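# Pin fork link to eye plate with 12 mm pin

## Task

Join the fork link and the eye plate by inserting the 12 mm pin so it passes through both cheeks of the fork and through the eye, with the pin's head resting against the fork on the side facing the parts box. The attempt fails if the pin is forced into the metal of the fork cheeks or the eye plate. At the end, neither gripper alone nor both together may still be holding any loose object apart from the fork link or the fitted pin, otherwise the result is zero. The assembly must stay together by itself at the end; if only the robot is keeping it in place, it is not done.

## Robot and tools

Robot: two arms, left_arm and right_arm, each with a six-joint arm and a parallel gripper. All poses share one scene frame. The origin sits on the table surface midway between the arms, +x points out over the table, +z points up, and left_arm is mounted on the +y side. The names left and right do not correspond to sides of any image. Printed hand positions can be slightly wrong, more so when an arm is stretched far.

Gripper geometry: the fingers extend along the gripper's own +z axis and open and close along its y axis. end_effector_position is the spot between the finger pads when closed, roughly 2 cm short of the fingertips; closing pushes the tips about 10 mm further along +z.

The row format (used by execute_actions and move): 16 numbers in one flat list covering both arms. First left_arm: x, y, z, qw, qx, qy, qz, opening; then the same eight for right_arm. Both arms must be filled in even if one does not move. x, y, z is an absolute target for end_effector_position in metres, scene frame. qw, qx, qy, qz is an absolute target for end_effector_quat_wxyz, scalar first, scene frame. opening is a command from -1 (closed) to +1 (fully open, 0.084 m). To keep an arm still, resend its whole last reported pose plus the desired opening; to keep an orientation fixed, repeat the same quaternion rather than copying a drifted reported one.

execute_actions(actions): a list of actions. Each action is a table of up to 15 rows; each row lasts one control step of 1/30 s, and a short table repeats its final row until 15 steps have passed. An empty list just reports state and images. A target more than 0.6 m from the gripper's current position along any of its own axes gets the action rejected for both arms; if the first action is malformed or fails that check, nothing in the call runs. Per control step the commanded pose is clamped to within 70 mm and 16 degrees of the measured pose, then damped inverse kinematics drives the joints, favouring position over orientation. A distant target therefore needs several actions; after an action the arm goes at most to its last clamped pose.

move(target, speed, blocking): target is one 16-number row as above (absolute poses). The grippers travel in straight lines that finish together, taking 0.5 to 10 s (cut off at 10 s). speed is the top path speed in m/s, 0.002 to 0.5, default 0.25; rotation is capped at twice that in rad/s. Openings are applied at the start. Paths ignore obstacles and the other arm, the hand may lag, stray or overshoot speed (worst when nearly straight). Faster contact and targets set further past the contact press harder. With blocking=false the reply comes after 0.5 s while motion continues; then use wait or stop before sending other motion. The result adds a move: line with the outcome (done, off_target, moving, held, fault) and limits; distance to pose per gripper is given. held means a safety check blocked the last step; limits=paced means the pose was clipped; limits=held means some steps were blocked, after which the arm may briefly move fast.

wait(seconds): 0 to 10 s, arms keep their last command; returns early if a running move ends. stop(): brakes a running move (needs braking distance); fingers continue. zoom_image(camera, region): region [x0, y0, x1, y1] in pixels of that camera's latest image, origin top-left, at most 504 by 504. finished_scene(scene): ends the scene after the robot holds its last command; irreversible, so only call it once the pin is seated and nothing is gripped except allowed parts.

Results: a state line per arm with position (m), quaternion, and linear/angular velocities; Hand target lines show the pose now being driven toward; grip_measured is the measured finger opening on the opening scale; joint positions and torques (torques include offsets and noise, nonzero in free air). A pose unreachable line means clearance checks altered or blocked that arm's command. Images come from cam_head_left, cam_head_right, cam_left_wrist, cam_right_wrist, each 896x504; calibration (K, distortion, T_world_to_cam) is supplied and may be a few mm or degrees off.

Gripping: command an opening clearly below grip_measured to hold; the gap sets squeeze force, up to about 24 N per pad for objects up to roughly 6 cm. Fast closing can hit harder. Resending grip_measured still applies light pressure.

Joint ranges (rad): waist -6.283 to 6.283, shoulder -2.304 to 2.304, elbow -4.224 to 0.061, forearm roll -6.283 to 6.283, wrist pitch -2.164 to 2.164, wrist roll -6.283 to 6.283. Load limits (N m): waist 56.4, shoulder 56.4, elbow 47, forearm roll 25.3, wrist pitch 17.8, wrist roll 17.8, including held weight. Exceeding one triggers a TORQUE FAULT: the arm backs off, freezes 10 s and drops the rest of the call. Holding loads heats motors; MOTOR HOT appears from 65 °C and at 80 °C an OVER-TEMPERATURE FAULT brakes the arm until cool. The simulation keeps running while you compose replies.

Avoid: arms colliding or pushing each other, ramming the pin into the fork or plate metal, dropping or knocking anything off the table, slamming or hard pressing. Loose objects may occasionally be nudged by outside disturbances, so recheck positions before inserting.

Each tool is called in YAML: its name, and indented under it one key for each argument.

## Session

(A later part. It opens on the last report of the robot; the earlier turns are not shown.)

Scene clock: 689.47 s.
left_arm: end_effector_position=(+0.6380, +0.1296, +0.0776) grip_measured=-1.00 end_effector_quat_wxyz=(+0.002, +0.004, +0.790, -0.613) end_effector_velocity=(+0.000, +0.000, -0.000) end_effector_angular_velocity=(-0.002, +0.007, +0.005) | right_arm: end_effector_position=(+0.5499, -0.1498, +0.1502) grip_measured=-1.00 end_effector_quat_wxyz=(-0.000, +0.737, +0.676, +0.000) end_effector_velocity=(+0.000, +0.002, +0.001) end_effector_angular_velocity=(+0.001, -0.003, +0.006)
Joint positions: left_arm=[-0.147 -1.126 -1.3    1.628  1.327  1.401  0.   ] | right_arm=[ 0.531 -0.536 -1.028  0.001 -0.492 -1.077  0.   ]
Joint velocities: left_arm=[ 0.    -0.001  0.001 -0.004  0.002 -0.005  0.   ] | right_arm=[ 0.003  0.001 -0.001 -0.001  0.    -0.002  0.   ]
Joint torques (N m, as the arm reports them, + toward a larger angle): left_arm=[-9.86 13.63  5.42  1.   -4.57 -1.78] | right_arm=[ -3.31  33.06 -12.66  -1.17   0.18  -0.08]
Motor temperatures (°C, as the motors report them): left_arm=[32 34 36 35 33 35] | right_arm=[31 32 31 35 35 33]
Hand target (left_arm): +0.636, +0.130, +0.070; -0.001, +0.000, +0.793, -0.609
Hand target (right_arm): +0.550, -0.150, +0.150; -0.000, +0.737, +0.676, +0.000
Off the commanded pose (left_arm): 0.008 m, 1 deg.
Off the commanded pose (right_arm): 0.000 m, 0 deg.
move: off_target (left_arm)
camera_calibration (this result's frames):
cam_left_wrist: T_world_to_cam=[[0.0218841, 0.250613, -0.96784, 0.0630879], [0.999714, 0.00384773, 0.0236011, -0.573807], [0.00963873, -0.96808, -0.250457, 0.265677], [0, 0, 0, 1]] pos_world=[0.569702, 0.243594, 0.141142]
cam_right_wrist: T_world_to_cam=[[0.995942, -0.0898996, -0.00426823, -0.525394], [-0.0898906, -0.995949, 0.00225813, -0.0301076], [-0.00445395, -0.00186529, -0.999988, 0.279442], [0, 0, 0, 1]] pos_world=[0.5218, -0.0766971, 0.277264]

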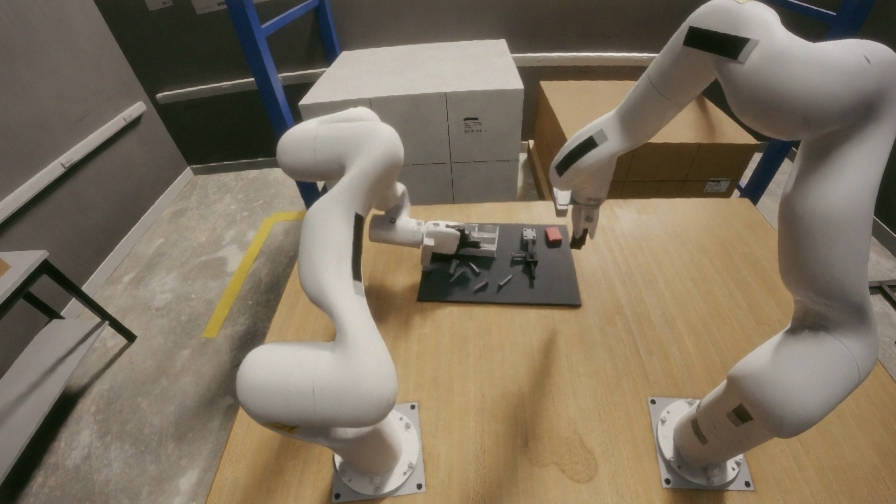

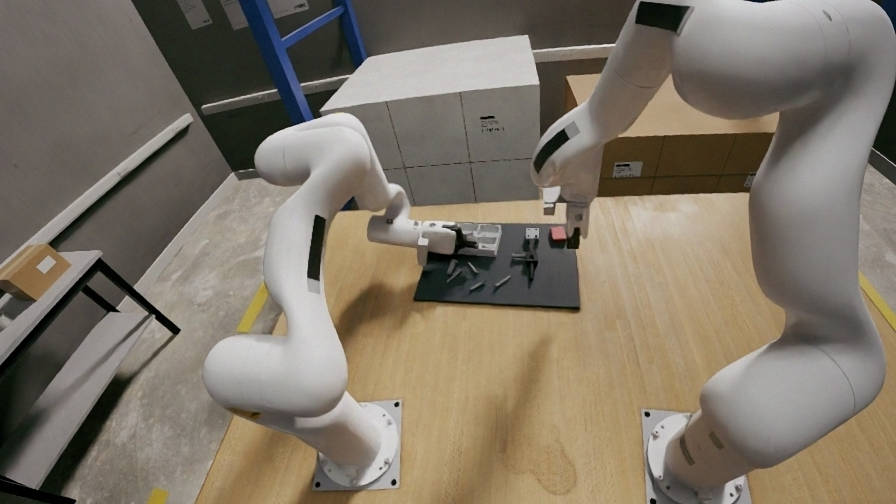

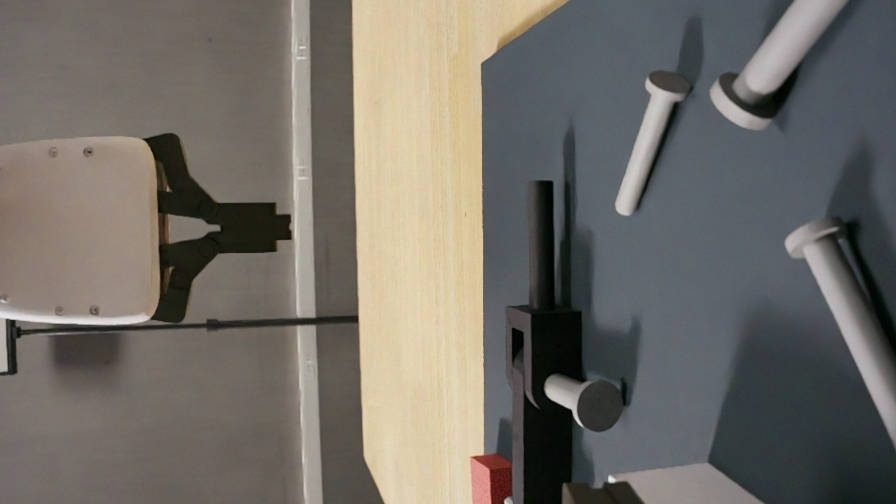

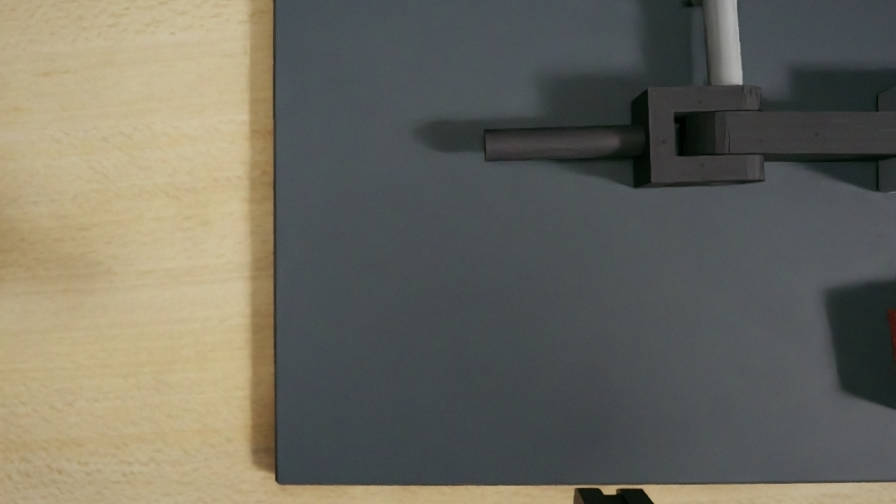

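move:
  target: [0.62,0.2,0.17,0,0,0.866,-0.5,-1,0.63,-0.002,0.10,0,0.72,0.694,0,0.2]
  speed: 0.15

move:
  target: [0.62,0.2,0.17,0,0,0.866,-0.5,-1,0.63,0.002,0.035,0,0.72,0.694,0,0.2]
  speed: 0.05

move:
  target: [0.62,0.2,0.17,0,0,0.866,-0.5,-1,0.63,0.002,0.035,0,0.72,0.694,0,-1]

move:
  target: [0.62,0.2,0.17,0,0,0.866,-0.5,-1,0.633,0.003,0.037,0,0.716,0.698,0,-1]
  speed: 0.003

move:
  target: [0.62,0.2,0.17,0,0,0.866,-0.5,-1,0.633,-0.004,0.037,0,0.716,0.698,0,-1]
  speed: 0.003

Scene clock: 695.10 s.
left_arm: end_effector_position=(+0.6194, +0.1998, +0.1697) grip_measured=-1.00 end_effector_quat_wxyz=(+0.000, -0.000, +0.866, -0.500) end_effector_velocity=(+0.000, +0.001, +0.002) end_effector_angular_velocity=(+0.003, -0.002, +0.000) | right_arm: end_effector_position=(+0.6299, -0.0024, +0.0996) grip_measured=+0.19 end_effector_quat_wxyz=(+0.000, +0.720, +0.694, -0.000) end_effector_velocity=(+0.001, +0.001, -0.001) end_effector_angular_velocity=(-0.000, +0.002, -0.000)
Joint positions: left_arm=[-0.065 -0.774 -1.116  1.846  1.111  1.189  0.   ] | right_arm=[ 0.686 -0.899 -1.51  -0.    -0.611 -0.971  0.052]
Joint velocities: left_arm=[ 0.001  0.004  0.     0.003 -0.002 -0.003  0.   ] | right_arm=[ 0.001 -0.005 -0.007  0.001 -0.003  0.001 -0.   ]
Joint torques (N m, as the arm reports them, + toward a larger angle): left_arm=[ 6.74 61.64 -7.8  -1.88  1.33 -0.39] | right_arm=[ -0.63  42.97 -13.67  -0.32   0.41  -0.31]
Motor temperatures (°C, as the motors report them): left_arm=[32 34 36 35 33 35] | right_arm=[31 32 31 35 35 33]
Hand target (left_arm): +0.619, +0.200, +0.170; +0.000, -0.000, +0.866, -0.500
Hand target (right_arm): +0.630, -0.002, +0.099; +0.000, +0.720, +0.694, -0.000
Off the commanded pose (left_arm): 0.001 m, 0 deg.
Off the commanded pose (right_arm): 0.001 m, 0 deg.
move: done
camera_calibration (this result's frames):
cam_left_wrist: T_world_to_cam=[[0.0119311, 0.502375, -0.864568, 0.073375], [0.999862, 0.00399599, 0.0161201, -0.556549], [0.0115532, -0.864641, -0.502258, 0.377716], [0, 0, 0, 1]] pos_world=[0.551233, 0.291951, 0.26212]
cam_right_wrist: T_world_to_cam=[[0.999172, -0.0404658, -0.00411558, -0.593983], [-0.0404546, -0.999178, 0.00275926, 0.0928626], [-0.00422385, -0.00259048, -0.999988, 0.229353], [0, 0, 0, 1]] pos_world=[0.598217, 0.0693444, 0.226649]

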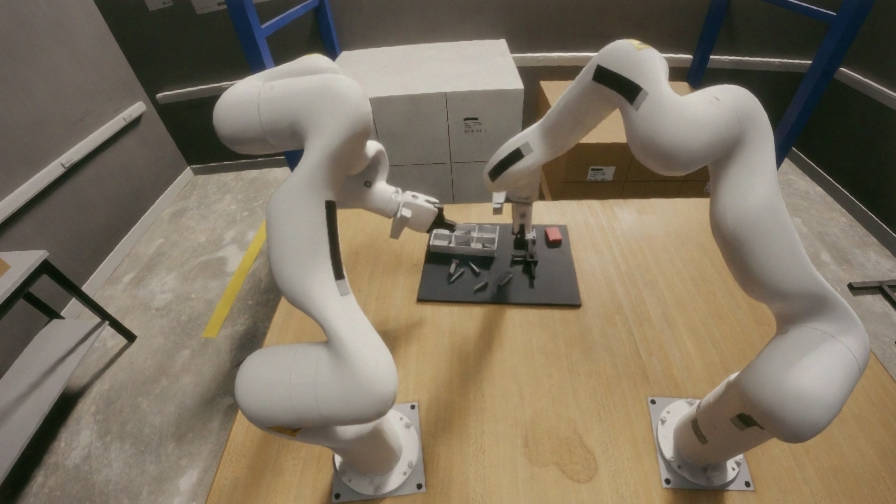

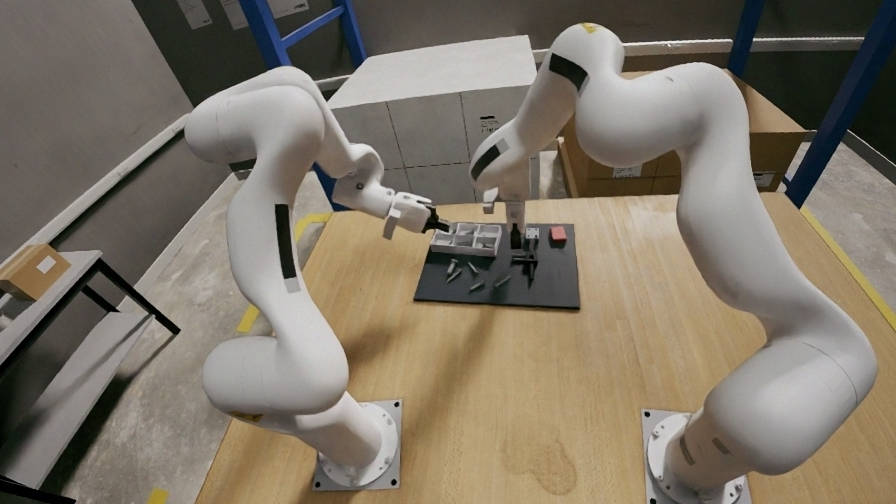

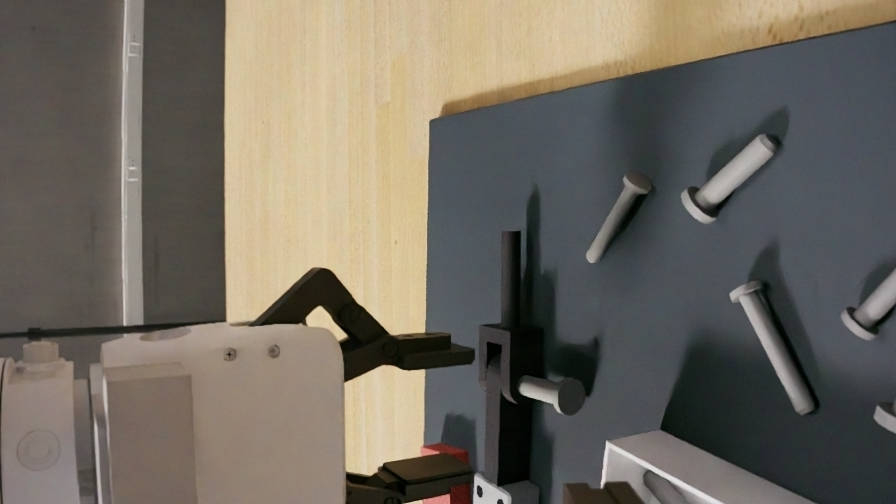

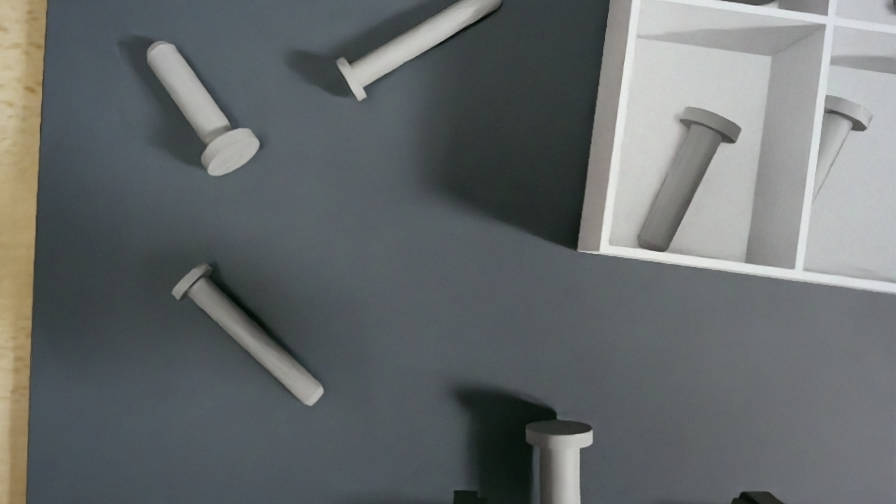

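Scene clock: 696.77 s.
left_arm: end_effector_position=(+0.6200, +0.2000, +0.1700) grip_measured=-1.00 end_effector_quat_wxyz=(+0.000, -0.000, +0.866, -0.500) end_effector_velocity=(+0.000, +0.000, +0.000) end_effector_angular_velocity=(-0.001, -0.000, +0.001) | right_arm: end_effector_position=(+0.6299, +0.0019, +0.0353) grip_measured=+0.19 end_effector_quat_wxyz=(+0.000, +0.720, +0.694, +0.000) end_effector_velocity=(-0.001, +0.002, -0.002) end_effector_angular_velocity=(+0.000, -0.000, +0.002)
Joint positions: left_arm=[-0.065 -0.774 -1.118  1.848  1.111  1.187  0.   ] | right_arm=[ 0.691 -1.009 -1.538 -0.    -0.529 -0.966  0.052]
Joint velocities: left_arm=[ 0.001  0.001 -0.    -0.001  0.001 -0.     0.   ] | right_arm=[ 0.003 -0.003 -0.002  0.001  0.002  0.    -0.   ]
Joint torques (N m, as the arm reports them, + toward a larger angle): left_arm=[ 6.02 61.74 -8.21 -1.66  1.35 -0.34] | right_arm=[  0.05  45.73 -13.79  -1.43   0.2   -0.07]
Motor temperatures (°C, as the motors report them): left_arm=[32 34 36 35 33 35] | right_arm=[31 32 31 35 35 33]
Hand target (left_arm): +0.620, +0.200, +0.170; +0.000, +0.000, +0.866, -0.500
Hand target (right_arm): +0.630, +0.002, +0.035; +0.000, +0.720, +0.694, -0.000
Off the commanded pose (left_arm): 0.000 m, 0 deg.
Off the commanded pose (right_arm): 0.000 m, 0 deg.
move: done
camera_calibration (this result's frames):
cam_left_wrist: T_world_to_cam=[[0.0121165, 0.502847, -0.864291, 0.0732539], [0.999866, 0.0034073, 0.0159995, -0.556976], [0.0109902, -0.864369, -0.502738, 0.378413], [0, 0, 0, 1]] pos_world=[0.551856, 0.29215, 0.262466]
cam_right_wrist: T_world_to_cam=[[0.99917, -0.0405356, -0.00398236, -0.594016], [-0.0405256, -0.999175, 0.00256712, 0.097303], [-0.00408314, -0.0024036, -0.999989, 0.164972], [0, 0, 0, 1]] pos_world=[0.59814, 0.0735405, 0.162355]

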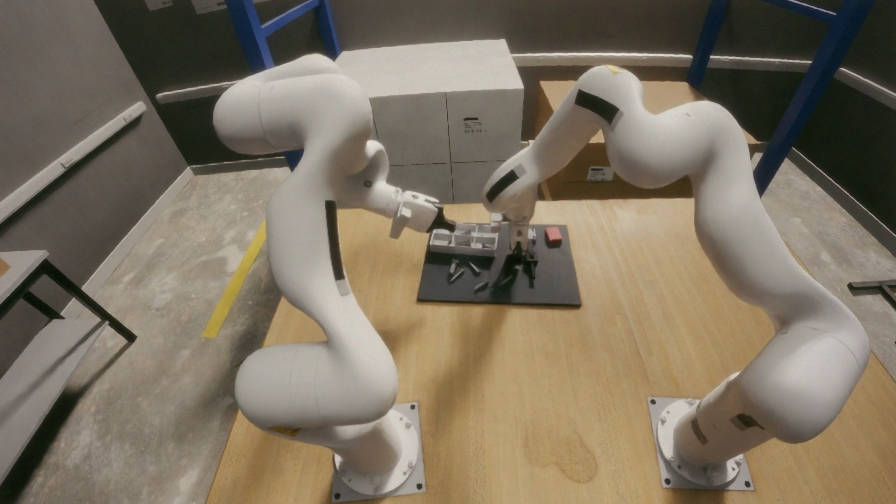

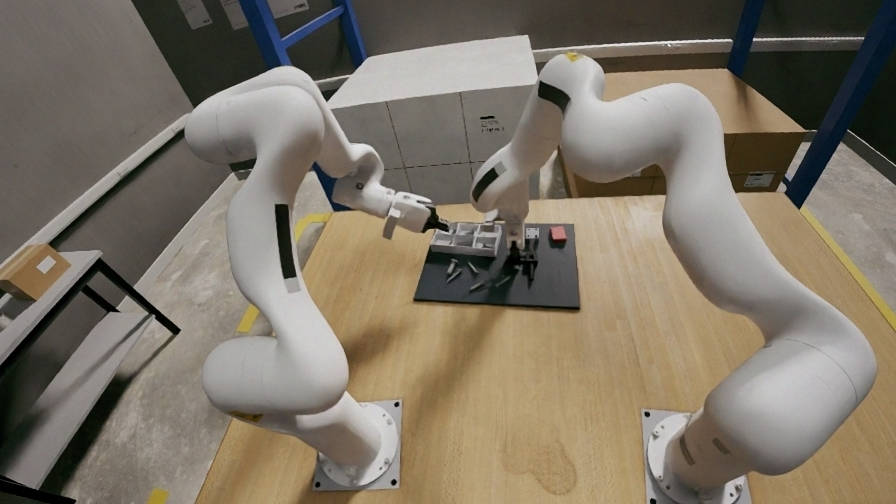

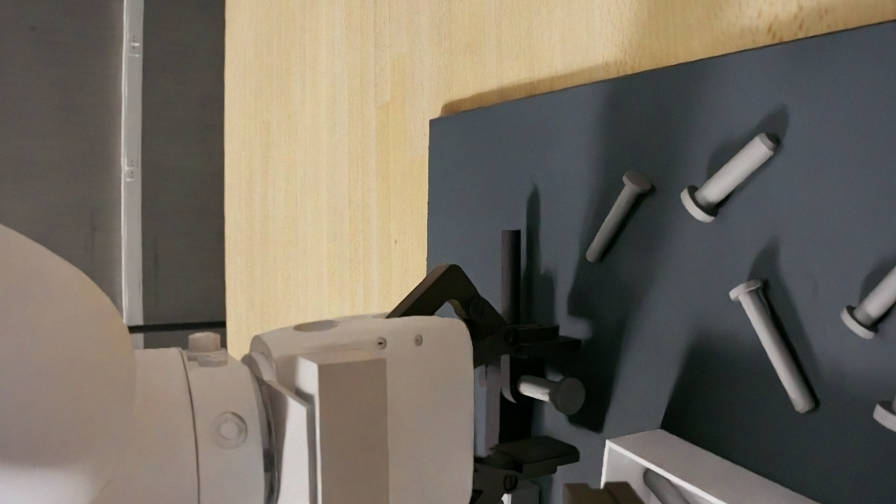

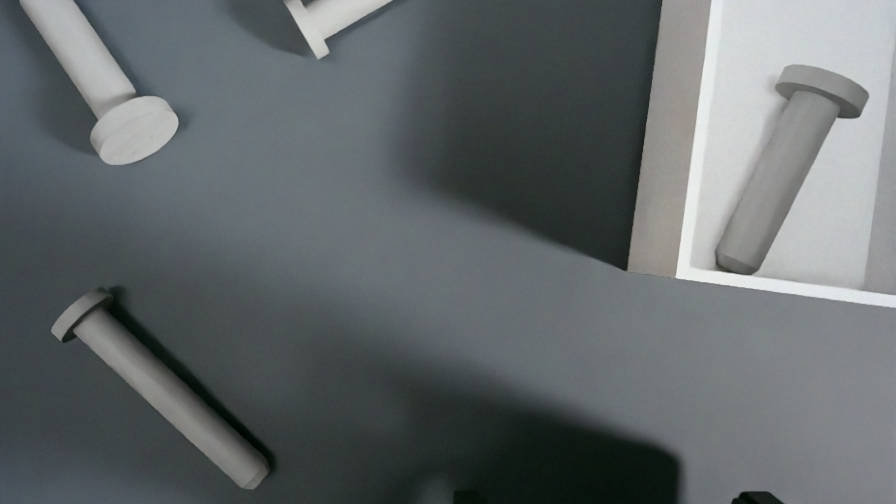

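Scene clock: 697.47 s.
left_arm: end_effector_position=(+0.6200, +0.2000, +0.1700) grip_measured=-1.00 end_effector_quat_wxyz=(-0.000, -0.000, +0.866, -0.500) end_effector_velocity=(+0.001, +0.000, +0.001) end_effector_angular_velocity=(-0.000, -0.002, +0.001) | right_arm: end_effector_position=(+0.6300, +0.0020, +0.0350) grip_measured=-0.58 end_effector_quat_wxyz=(-0.000, +0.720, +0.694, -0.000) end_effector_velocity=(+0.001, -0.000, +0.000) end_effector_angular_velocity=(-0.000, -0.001, -0.000)
Joint positions: left_arm=[-0.065 -0.774 -1.118  1.848  1.111  1.187  0.   ] | right_arm=[ 0.691 -1.01  -1.54   0.    -0.53  -0.966  0.019]
Joint velocities: left_arm=[ 0.     0.001 -0.    -0.001 -0.     0.     0.   ] | right_arm=[-0.001 -0.    -0.001 -0.001 -0.     0.     0.   ]
Joint torques (N m, as the arm reports them, + toward a larger angle): left_arm=[ 6.54 62.24 -8.21 -1.92  1.36 -0.28] | right_arm=[ -0.14  43.65 -13.01  -0.45   0.66  -0.26]
Motor temperatures (°C, as the motors report them): left_arm=[32 34 36 35 33 35] | right_arm=[31 32 31 35 35 33]
Hand target (left_arm): +0.620, +0.200, +0.170; +0.000, -0.000, +0.866, -0.500
Hand target (right_arm): +0.630, +0.002, +0.035; +0.000, +0.720, +0.694, -0.000
Off the commanded pose (left_arm): 0.000 m, 0 deg.
Off the commanded pose (right_arm): 0.000 m, 0 deg.
move: done
camera_calibration (this result's frames):
cam_left_wrist: T_world_to_cam=[[0.0121167, 0.50285, -0.864288, 0.0732523], [0.999866, 0.00340492, 0.0159984, -0.556978], [0.0109876, -0.864367, -0.502742, 0.378414], [0, 0, 0, 1]] pos_world=[0.551858, 0.29215, 0.262467]
cam_right_wrist: T_world_to_cam=[[0.999172, -0.0404682, -0.00429045, -0.594112], [-0.0404571, -0.999178, 0.00264315, 0.0973821], [-0.00439389, -0.00246738, -0.999987, 0.164857], [0, 0, 0, 1]] pos_world=[0.598284, 0.0736662, 0.162049]

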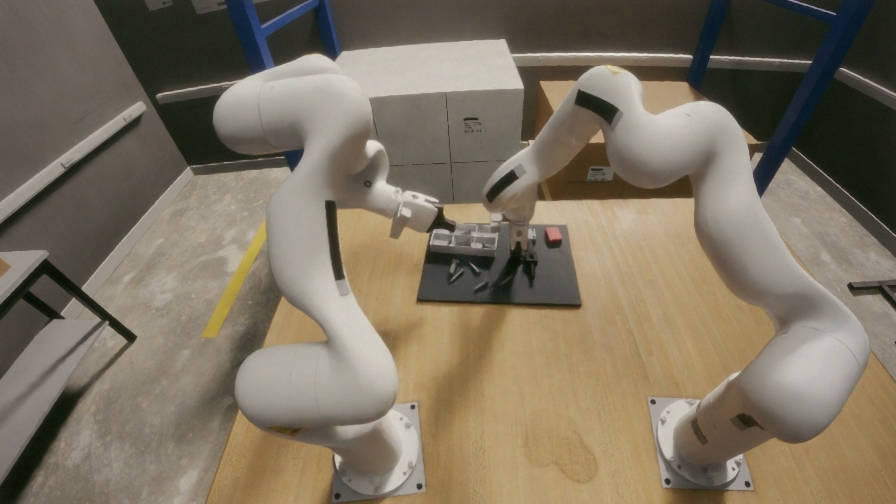

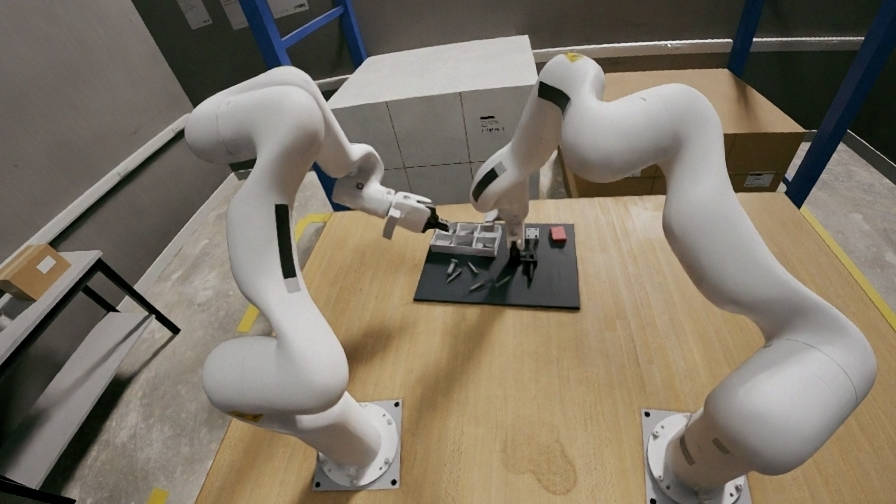

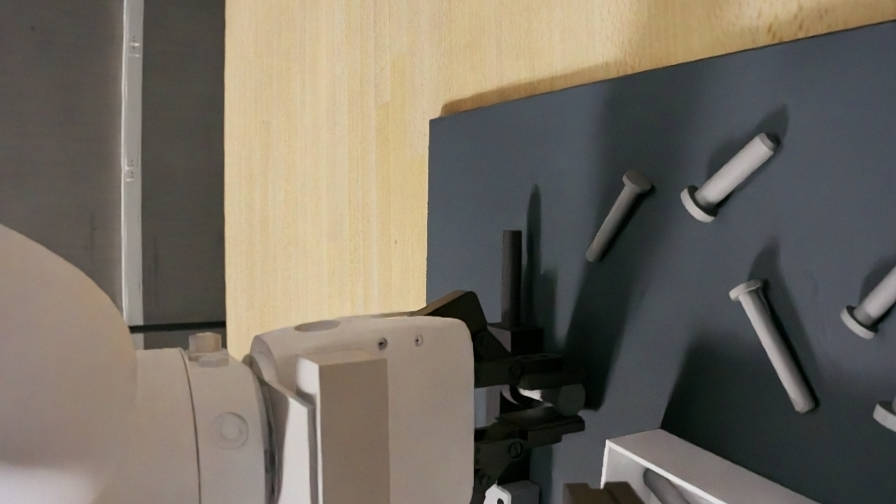

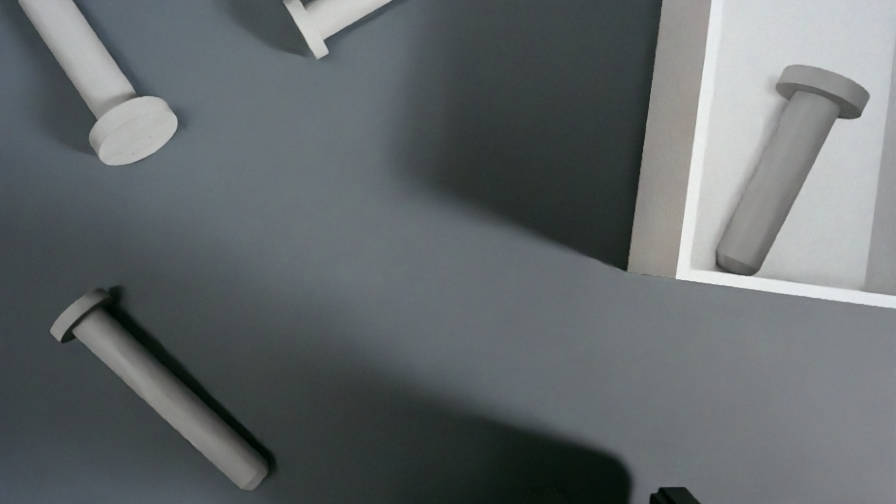

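Scene clock: 699.57 s.
left_arm: end_effector_position=(+0.6200, +0.2000, +0.1700) grip_measured=-1.00 end_effector_quat_wxyz=(+0.000, +0.000, +0.866, -0.500) end_effector_velocity=(-0.000, -0.000, -0.001) end_effector_angular_velocity=(+0.000, +0.001, +0.000) | right_arm: end_effector_position=(+0.6329, +0.0030, +0.0370) grip_measured=-0.58 end_effector_quat_wxyz=(-0.000, +0.716, +0.698, -0.000) end_effector_velocity=(+0.002, -0.001, +0.000) end_effector_angular_velocity=(+0.000, -0.001, +0.001)
Joint positions: left_arm=[-0.065 -0.774 -1.118  1.848  1.111  1.187  0.   ] | right_arm=[ 0.69  -1.013 -1.551  0.    -0.538 -0.978  0.019]
Joint velocities: left_arm=[-0.001 -0.001  0.    -0.001 -0.    -0.     0.   ] | right_arm=[-0.002 -0.001 -0.003 -0.001 -0.001 -0.002 -0.   ]
Joint torques (N m, as the arm reports them, + toward a larger angle): left_arm=[ 5.97 62.57 -8.24 -1.59  1.29 -0.37] | right_arm=[  0.1   49.12 -15.83  -0.71   1.34  -0.33]
Motor temperatures (°C, as the motors report them): left_arm=[32 34 36 35 33 35] | right_arm=[31 32 31 35 35 33]
Hand target (left_arm): +0.620, +0.200, +0.170; +0.000, +0.000, +0.866, -0.500
Hand target (right_arm): +0.633, +0.003, +0.037; -0.000, +0.716, +0.698, +0.000
Off the commanded pose (left_arm): 0.000 m, 0 deg.
Off the commanded pose (right_arm): 0.000 m, 0 deg.
move: done
camera_calibration (this result's frames):
cam_left_wrist: T_world_to_cam=[[0.012117, 0.502851, -0.864288, 0.0732521], [0.999866, 0.00340475, 0.0159987, -0.556979], [0.0109876, -0.864367, -0.502742, 0.378414], [0, 0, 0, 1]] pos_world=[0.551859, 0.29215, 0.262467]
cam_right_wrist: T_world_to_cam=[[0.999563, -0.0292465, -0.00440679, -0.597283], [-0.0292348, -0.999569, 0.00269485, 0.0913898], [-0.00448371, -0.00256484, -0.999987, 0.166894], [0, 0, 0, 1]] pos_world=[0.600442, 0.0743101, 0.164014]

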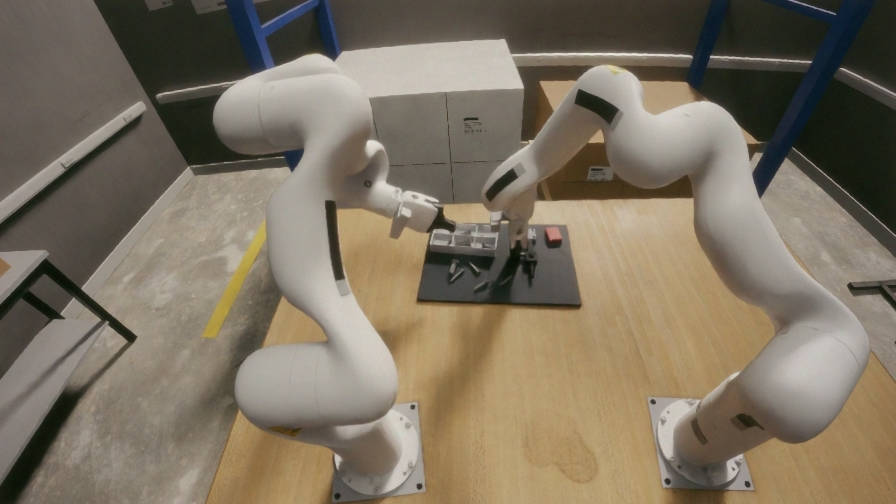

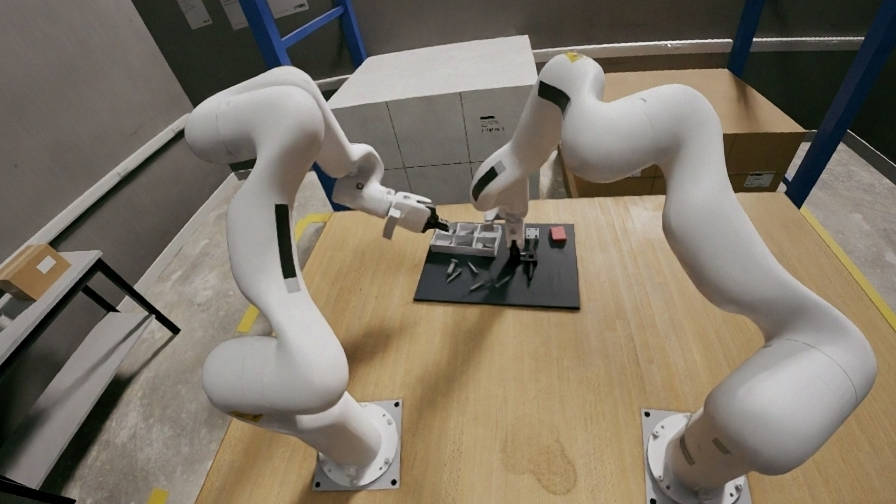

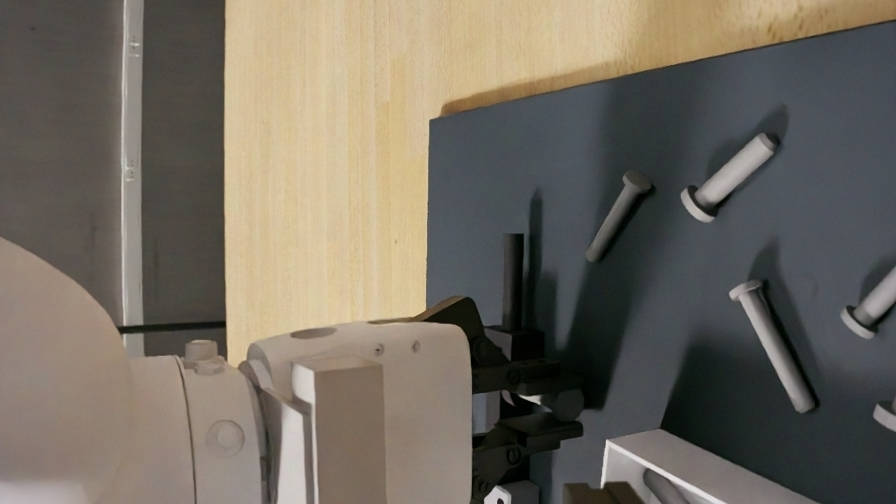

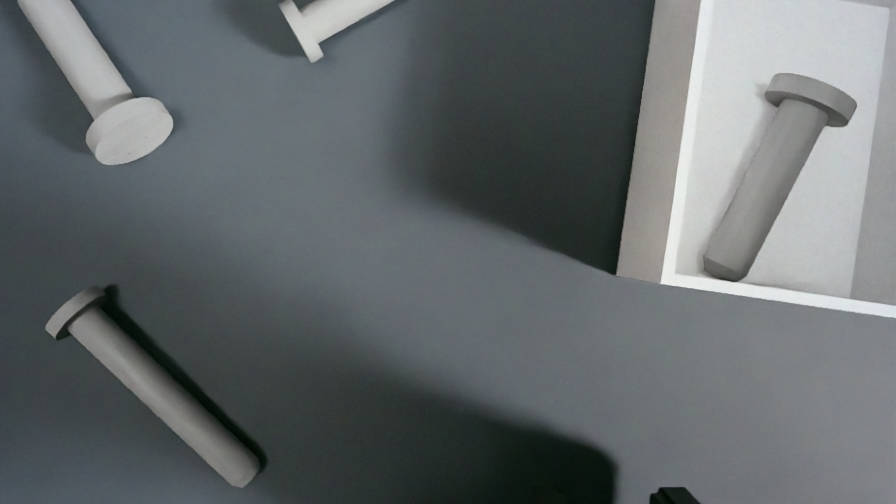

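Scene clock: 702.10 s.
left_arm: end_effector_position=(+0.6200, +0.2000, +0.1700) grip_measured=-1.00 end_effector_quat_wxyz=(+0.000, +0.000, +0.866, -0.500) end_effector_velocity=(-0.000, +0.000, -0.001) end_effector_angular_velocity=(-0.001, +0.001, +0.001) | right_arm: end_effector_position=(+0.6330, -0.0039, +0.0371) grip_measured=-0.58 end_effector_quat_wxyz=(+0.000, +0.716, +0.698, +0.000) end_effector_velocity=(+0.000, -0.004, -0.001) end_effector_angular_velocity=(-0.003, +0.003, -0.002)
Joint positions: left_arm=[-0.065 -0.774 -1.118  1.848  1.111  1.187  0.   ] | right_arm=[ 0.682 -1.005 -1.536  0.    -0.531 -0.987  0.019]
Joint velocities: left_arm=[ 0.001 -0.001 -0.    -0.001  0.    -0.     0.   ] | right_arm=[-0.005  0.     0.004 -0.002 -0.    -0.001 -0.   ]
Joint torques (N m, as the arm reports them, + toward a larger angle): left_arm=[ 6.51 62.21 -8.56 -1.57  1.43 -0.24] | right_arm=[-6.7  40.48 -6.31 -1.98 -2.97 -0.29]
Motor temperatures (°C, as the motors report them): left_arm=[32 34 36 35 33 35] | right_arm=[31 32 31 35 35 33]
Hand target (left_arm): +0.620, +0.200, +0.170; +0.000, -0.000, +0.866, -0.500
Hand target (right_arm): +0.633, -0.004, +0.037; -0.000, +0.716, +0.698, +0.000
Off the commanded pose (left_arm): 0.000 m, 0 deg.
Off the commanded pose (right_arm): 0.000 m, 0 deg.
move: done
camera_calibration (this result's frames):
cam_left_wrist: T_world_to_cam=[[0.0121169, 0.502851, -0.864288, 0.0732522], [0.999866, 0.00340483, 0.0159986, -0.556978], [0.0109876, -0.864367, -0.502742, 0.378414], [0, 0, 0, 1]] pos_world=[0.551859, 0.29215, 0.262467]
cam_right_wrist: T_world_to_cam=[[0.999567, -0.0291346, -0.00407255, -0.597617], [-0.0291246, -0.999573, 0.00247816, 0.0844701], [-0.00414301, -0.00235847, -0.999989, 0.16676], [0, 0, 0, 1]] pos_world=[0.600509, 0.067416, 0.164115]

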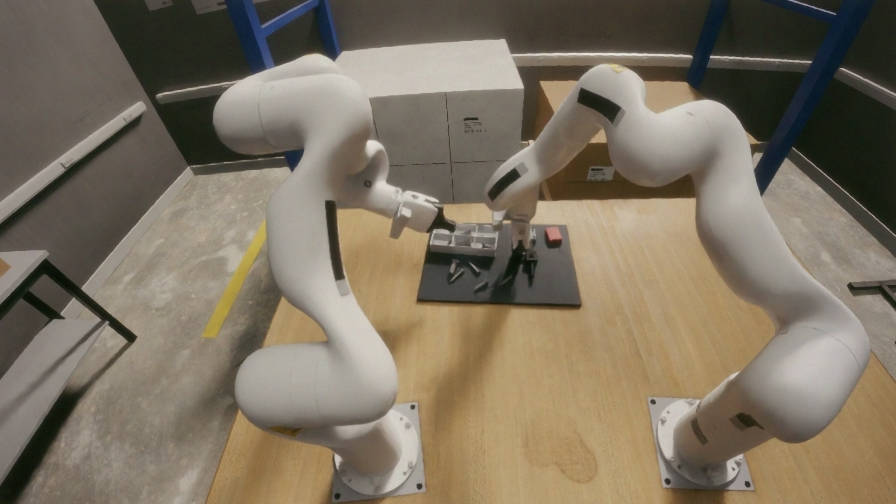

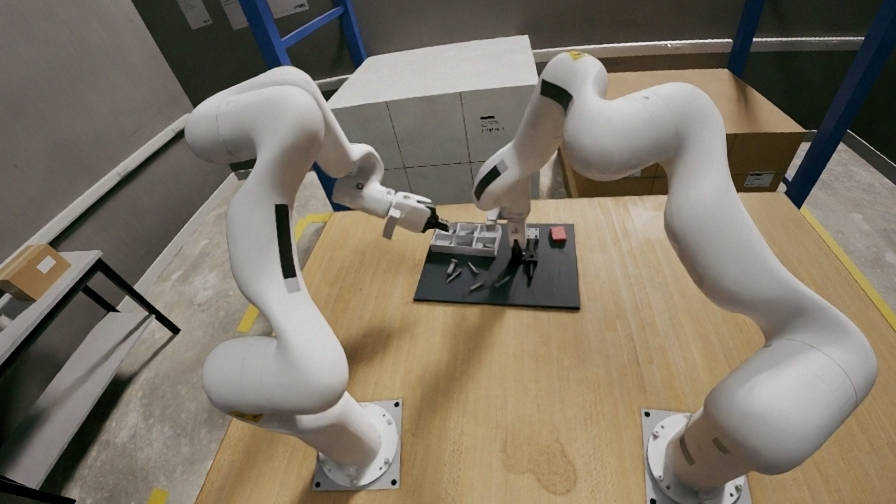

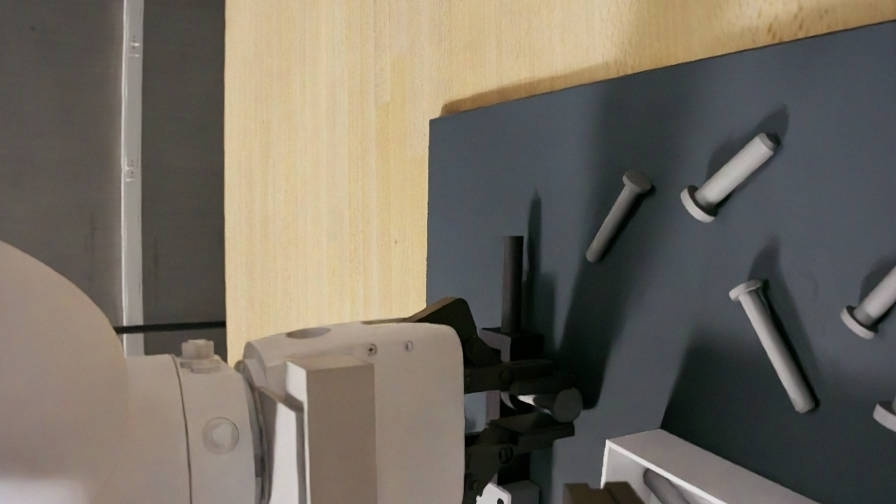

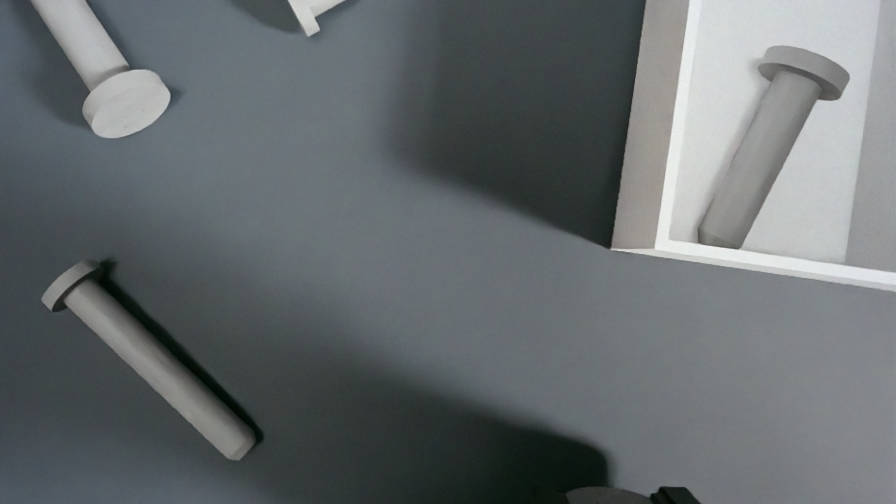

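move:
  target: [0.62,0.2,0.17,0,0,0.866,-0.5,-1,0.624,-0.003,0.036,0,0.716,0.698,0,-1]
  speed: 0.003

zoom_image:
  camera: "cam_left_wrist"
  region: [400,200,700,504]

Scene clock: 706.73 s.
left_arm: end_effector_position=(+0.6200, +0.2000, +0.1700) grip_measured=-1.00 end_effector_quat_wxyz=(+0.000, +0.000, +0.866, -0.500) end_effector_velocity=(-0.000, +0.001, -0.000) end_effector_angular_velocity=(-0.001, +0.001, -0.000) | right_arm: end_effector_position=(+0.6289, -0.0024, +0.0371) grip_measured=-0.56 end_effector_quat_wxyz=(+0.002, +0.717, +0.697, +0.007) end_effector_velocity=(-0.001, +0.001, -0.000) end_effector_angular_velocity=(-0.001, +0.000, +0.003)
Joint positions: left_arm=[-0.065 -0.774 -1.118  1.848  1.111  1.187  0.   ] | right_arm=[ 0.687 -0.993 -1.511 -0.    -0.504 -0.978  0.02 ]
Joint velocities: left_arm=[ 0.001 -0.001  0.     0.001  0.001 -0.     0.   ] | right_arm=[ 0.003  0.     0.001 -0.    -0.     0.     0.001]
Joint torques (N m, as the arm reports them, + toward a larger angle): left_arm=[ 7.02 62.33 -8.33 -1.83  1.34 -0.21] | right_arm=[21.9  37.99 -1.19  3.41 -5.25 -1.16]
Motor temperatures (°C, as the motors report them): left_arm=[32 34 36 35 33 35] | right_arm=[31 32 31 35 35 33]
Hand target (left_arm): +0.620, +0.200, +0.170; +0.000, +0.000, +0.866, -0.500
Hand target (right_arm): +0.624, -0.003, +0.036; +0.000, +0.716, +0.698, +0.000
Off the commanded pose (left_arm): 0.000 m, 0 deg.
Off the commanded pose (right_arm): 0.005 m, 1 deg.
move: off_target (right_arm)
camera_calibration (this result's frames):
cam_left_wrist: T_world_to_cam=[[0.0121171, 0.502851, -0.864288, 0.0732521], [0.999866, 0.00340474, 0.0159988, -0.556979], [0.0109877, -0.864367, -0.502742, 0.378414], [0, 0, 0, 1]] pos_world=[0.551859, 0.29215, 0.262467]
cam_right_wrist: T_world_to_cam=[[0.999445, -0.0323213, 0.00804464, -0.593872], [-0.0322763, -0.999463, -0.00565468, 0.0881185], [0.00822308, 0.00539189, -0.999952, 0.15899], [0, 0, 0, 1]] pos_world=[0.595079, 0.0680192, 0.164258]

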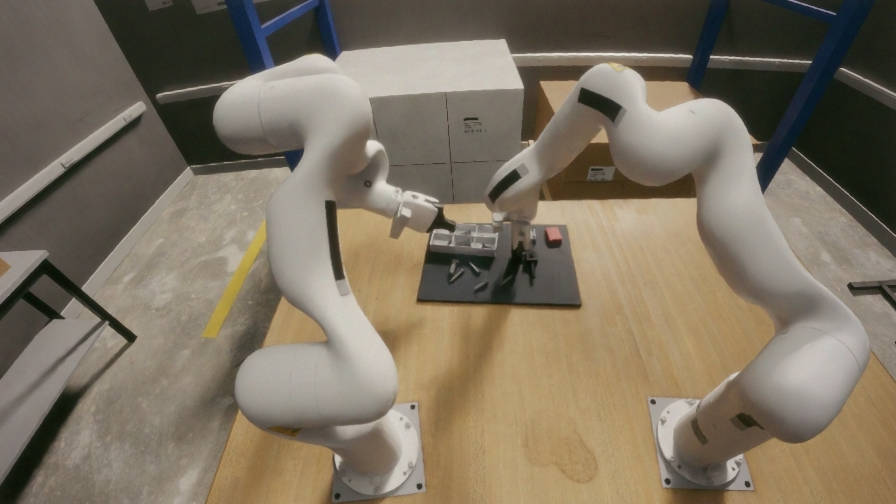

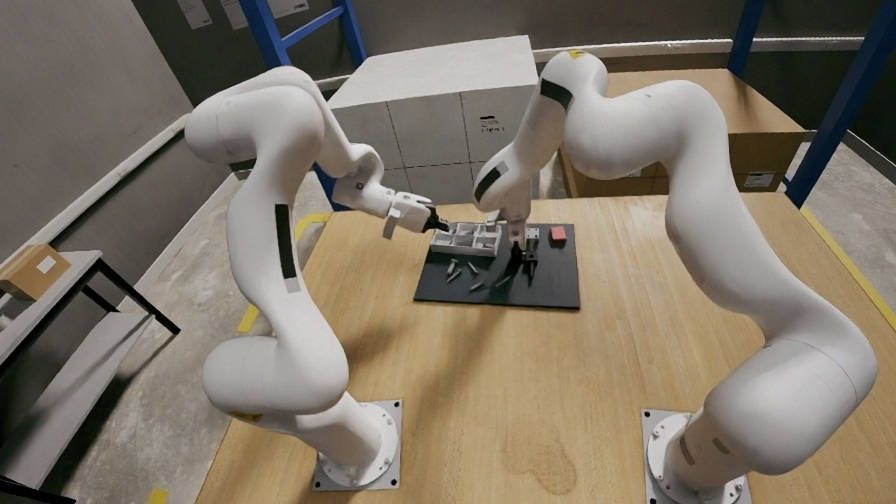

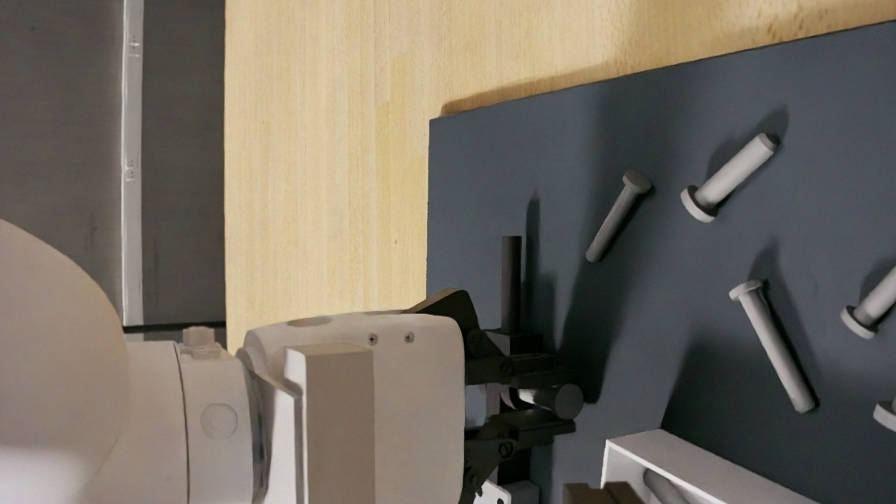

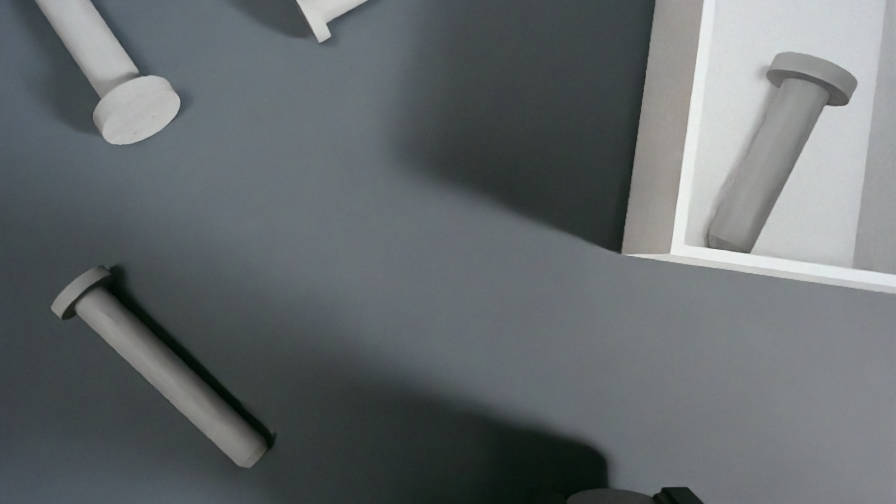

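Region (400, 200, 700, 504) of cam_left_wrist's 896x504 image, scaled by 1.658, with more detail than that image has; it fills the left 497 columns of this view, and the rest is white.

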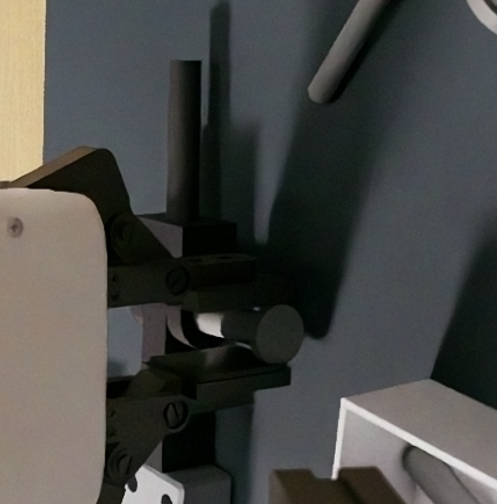

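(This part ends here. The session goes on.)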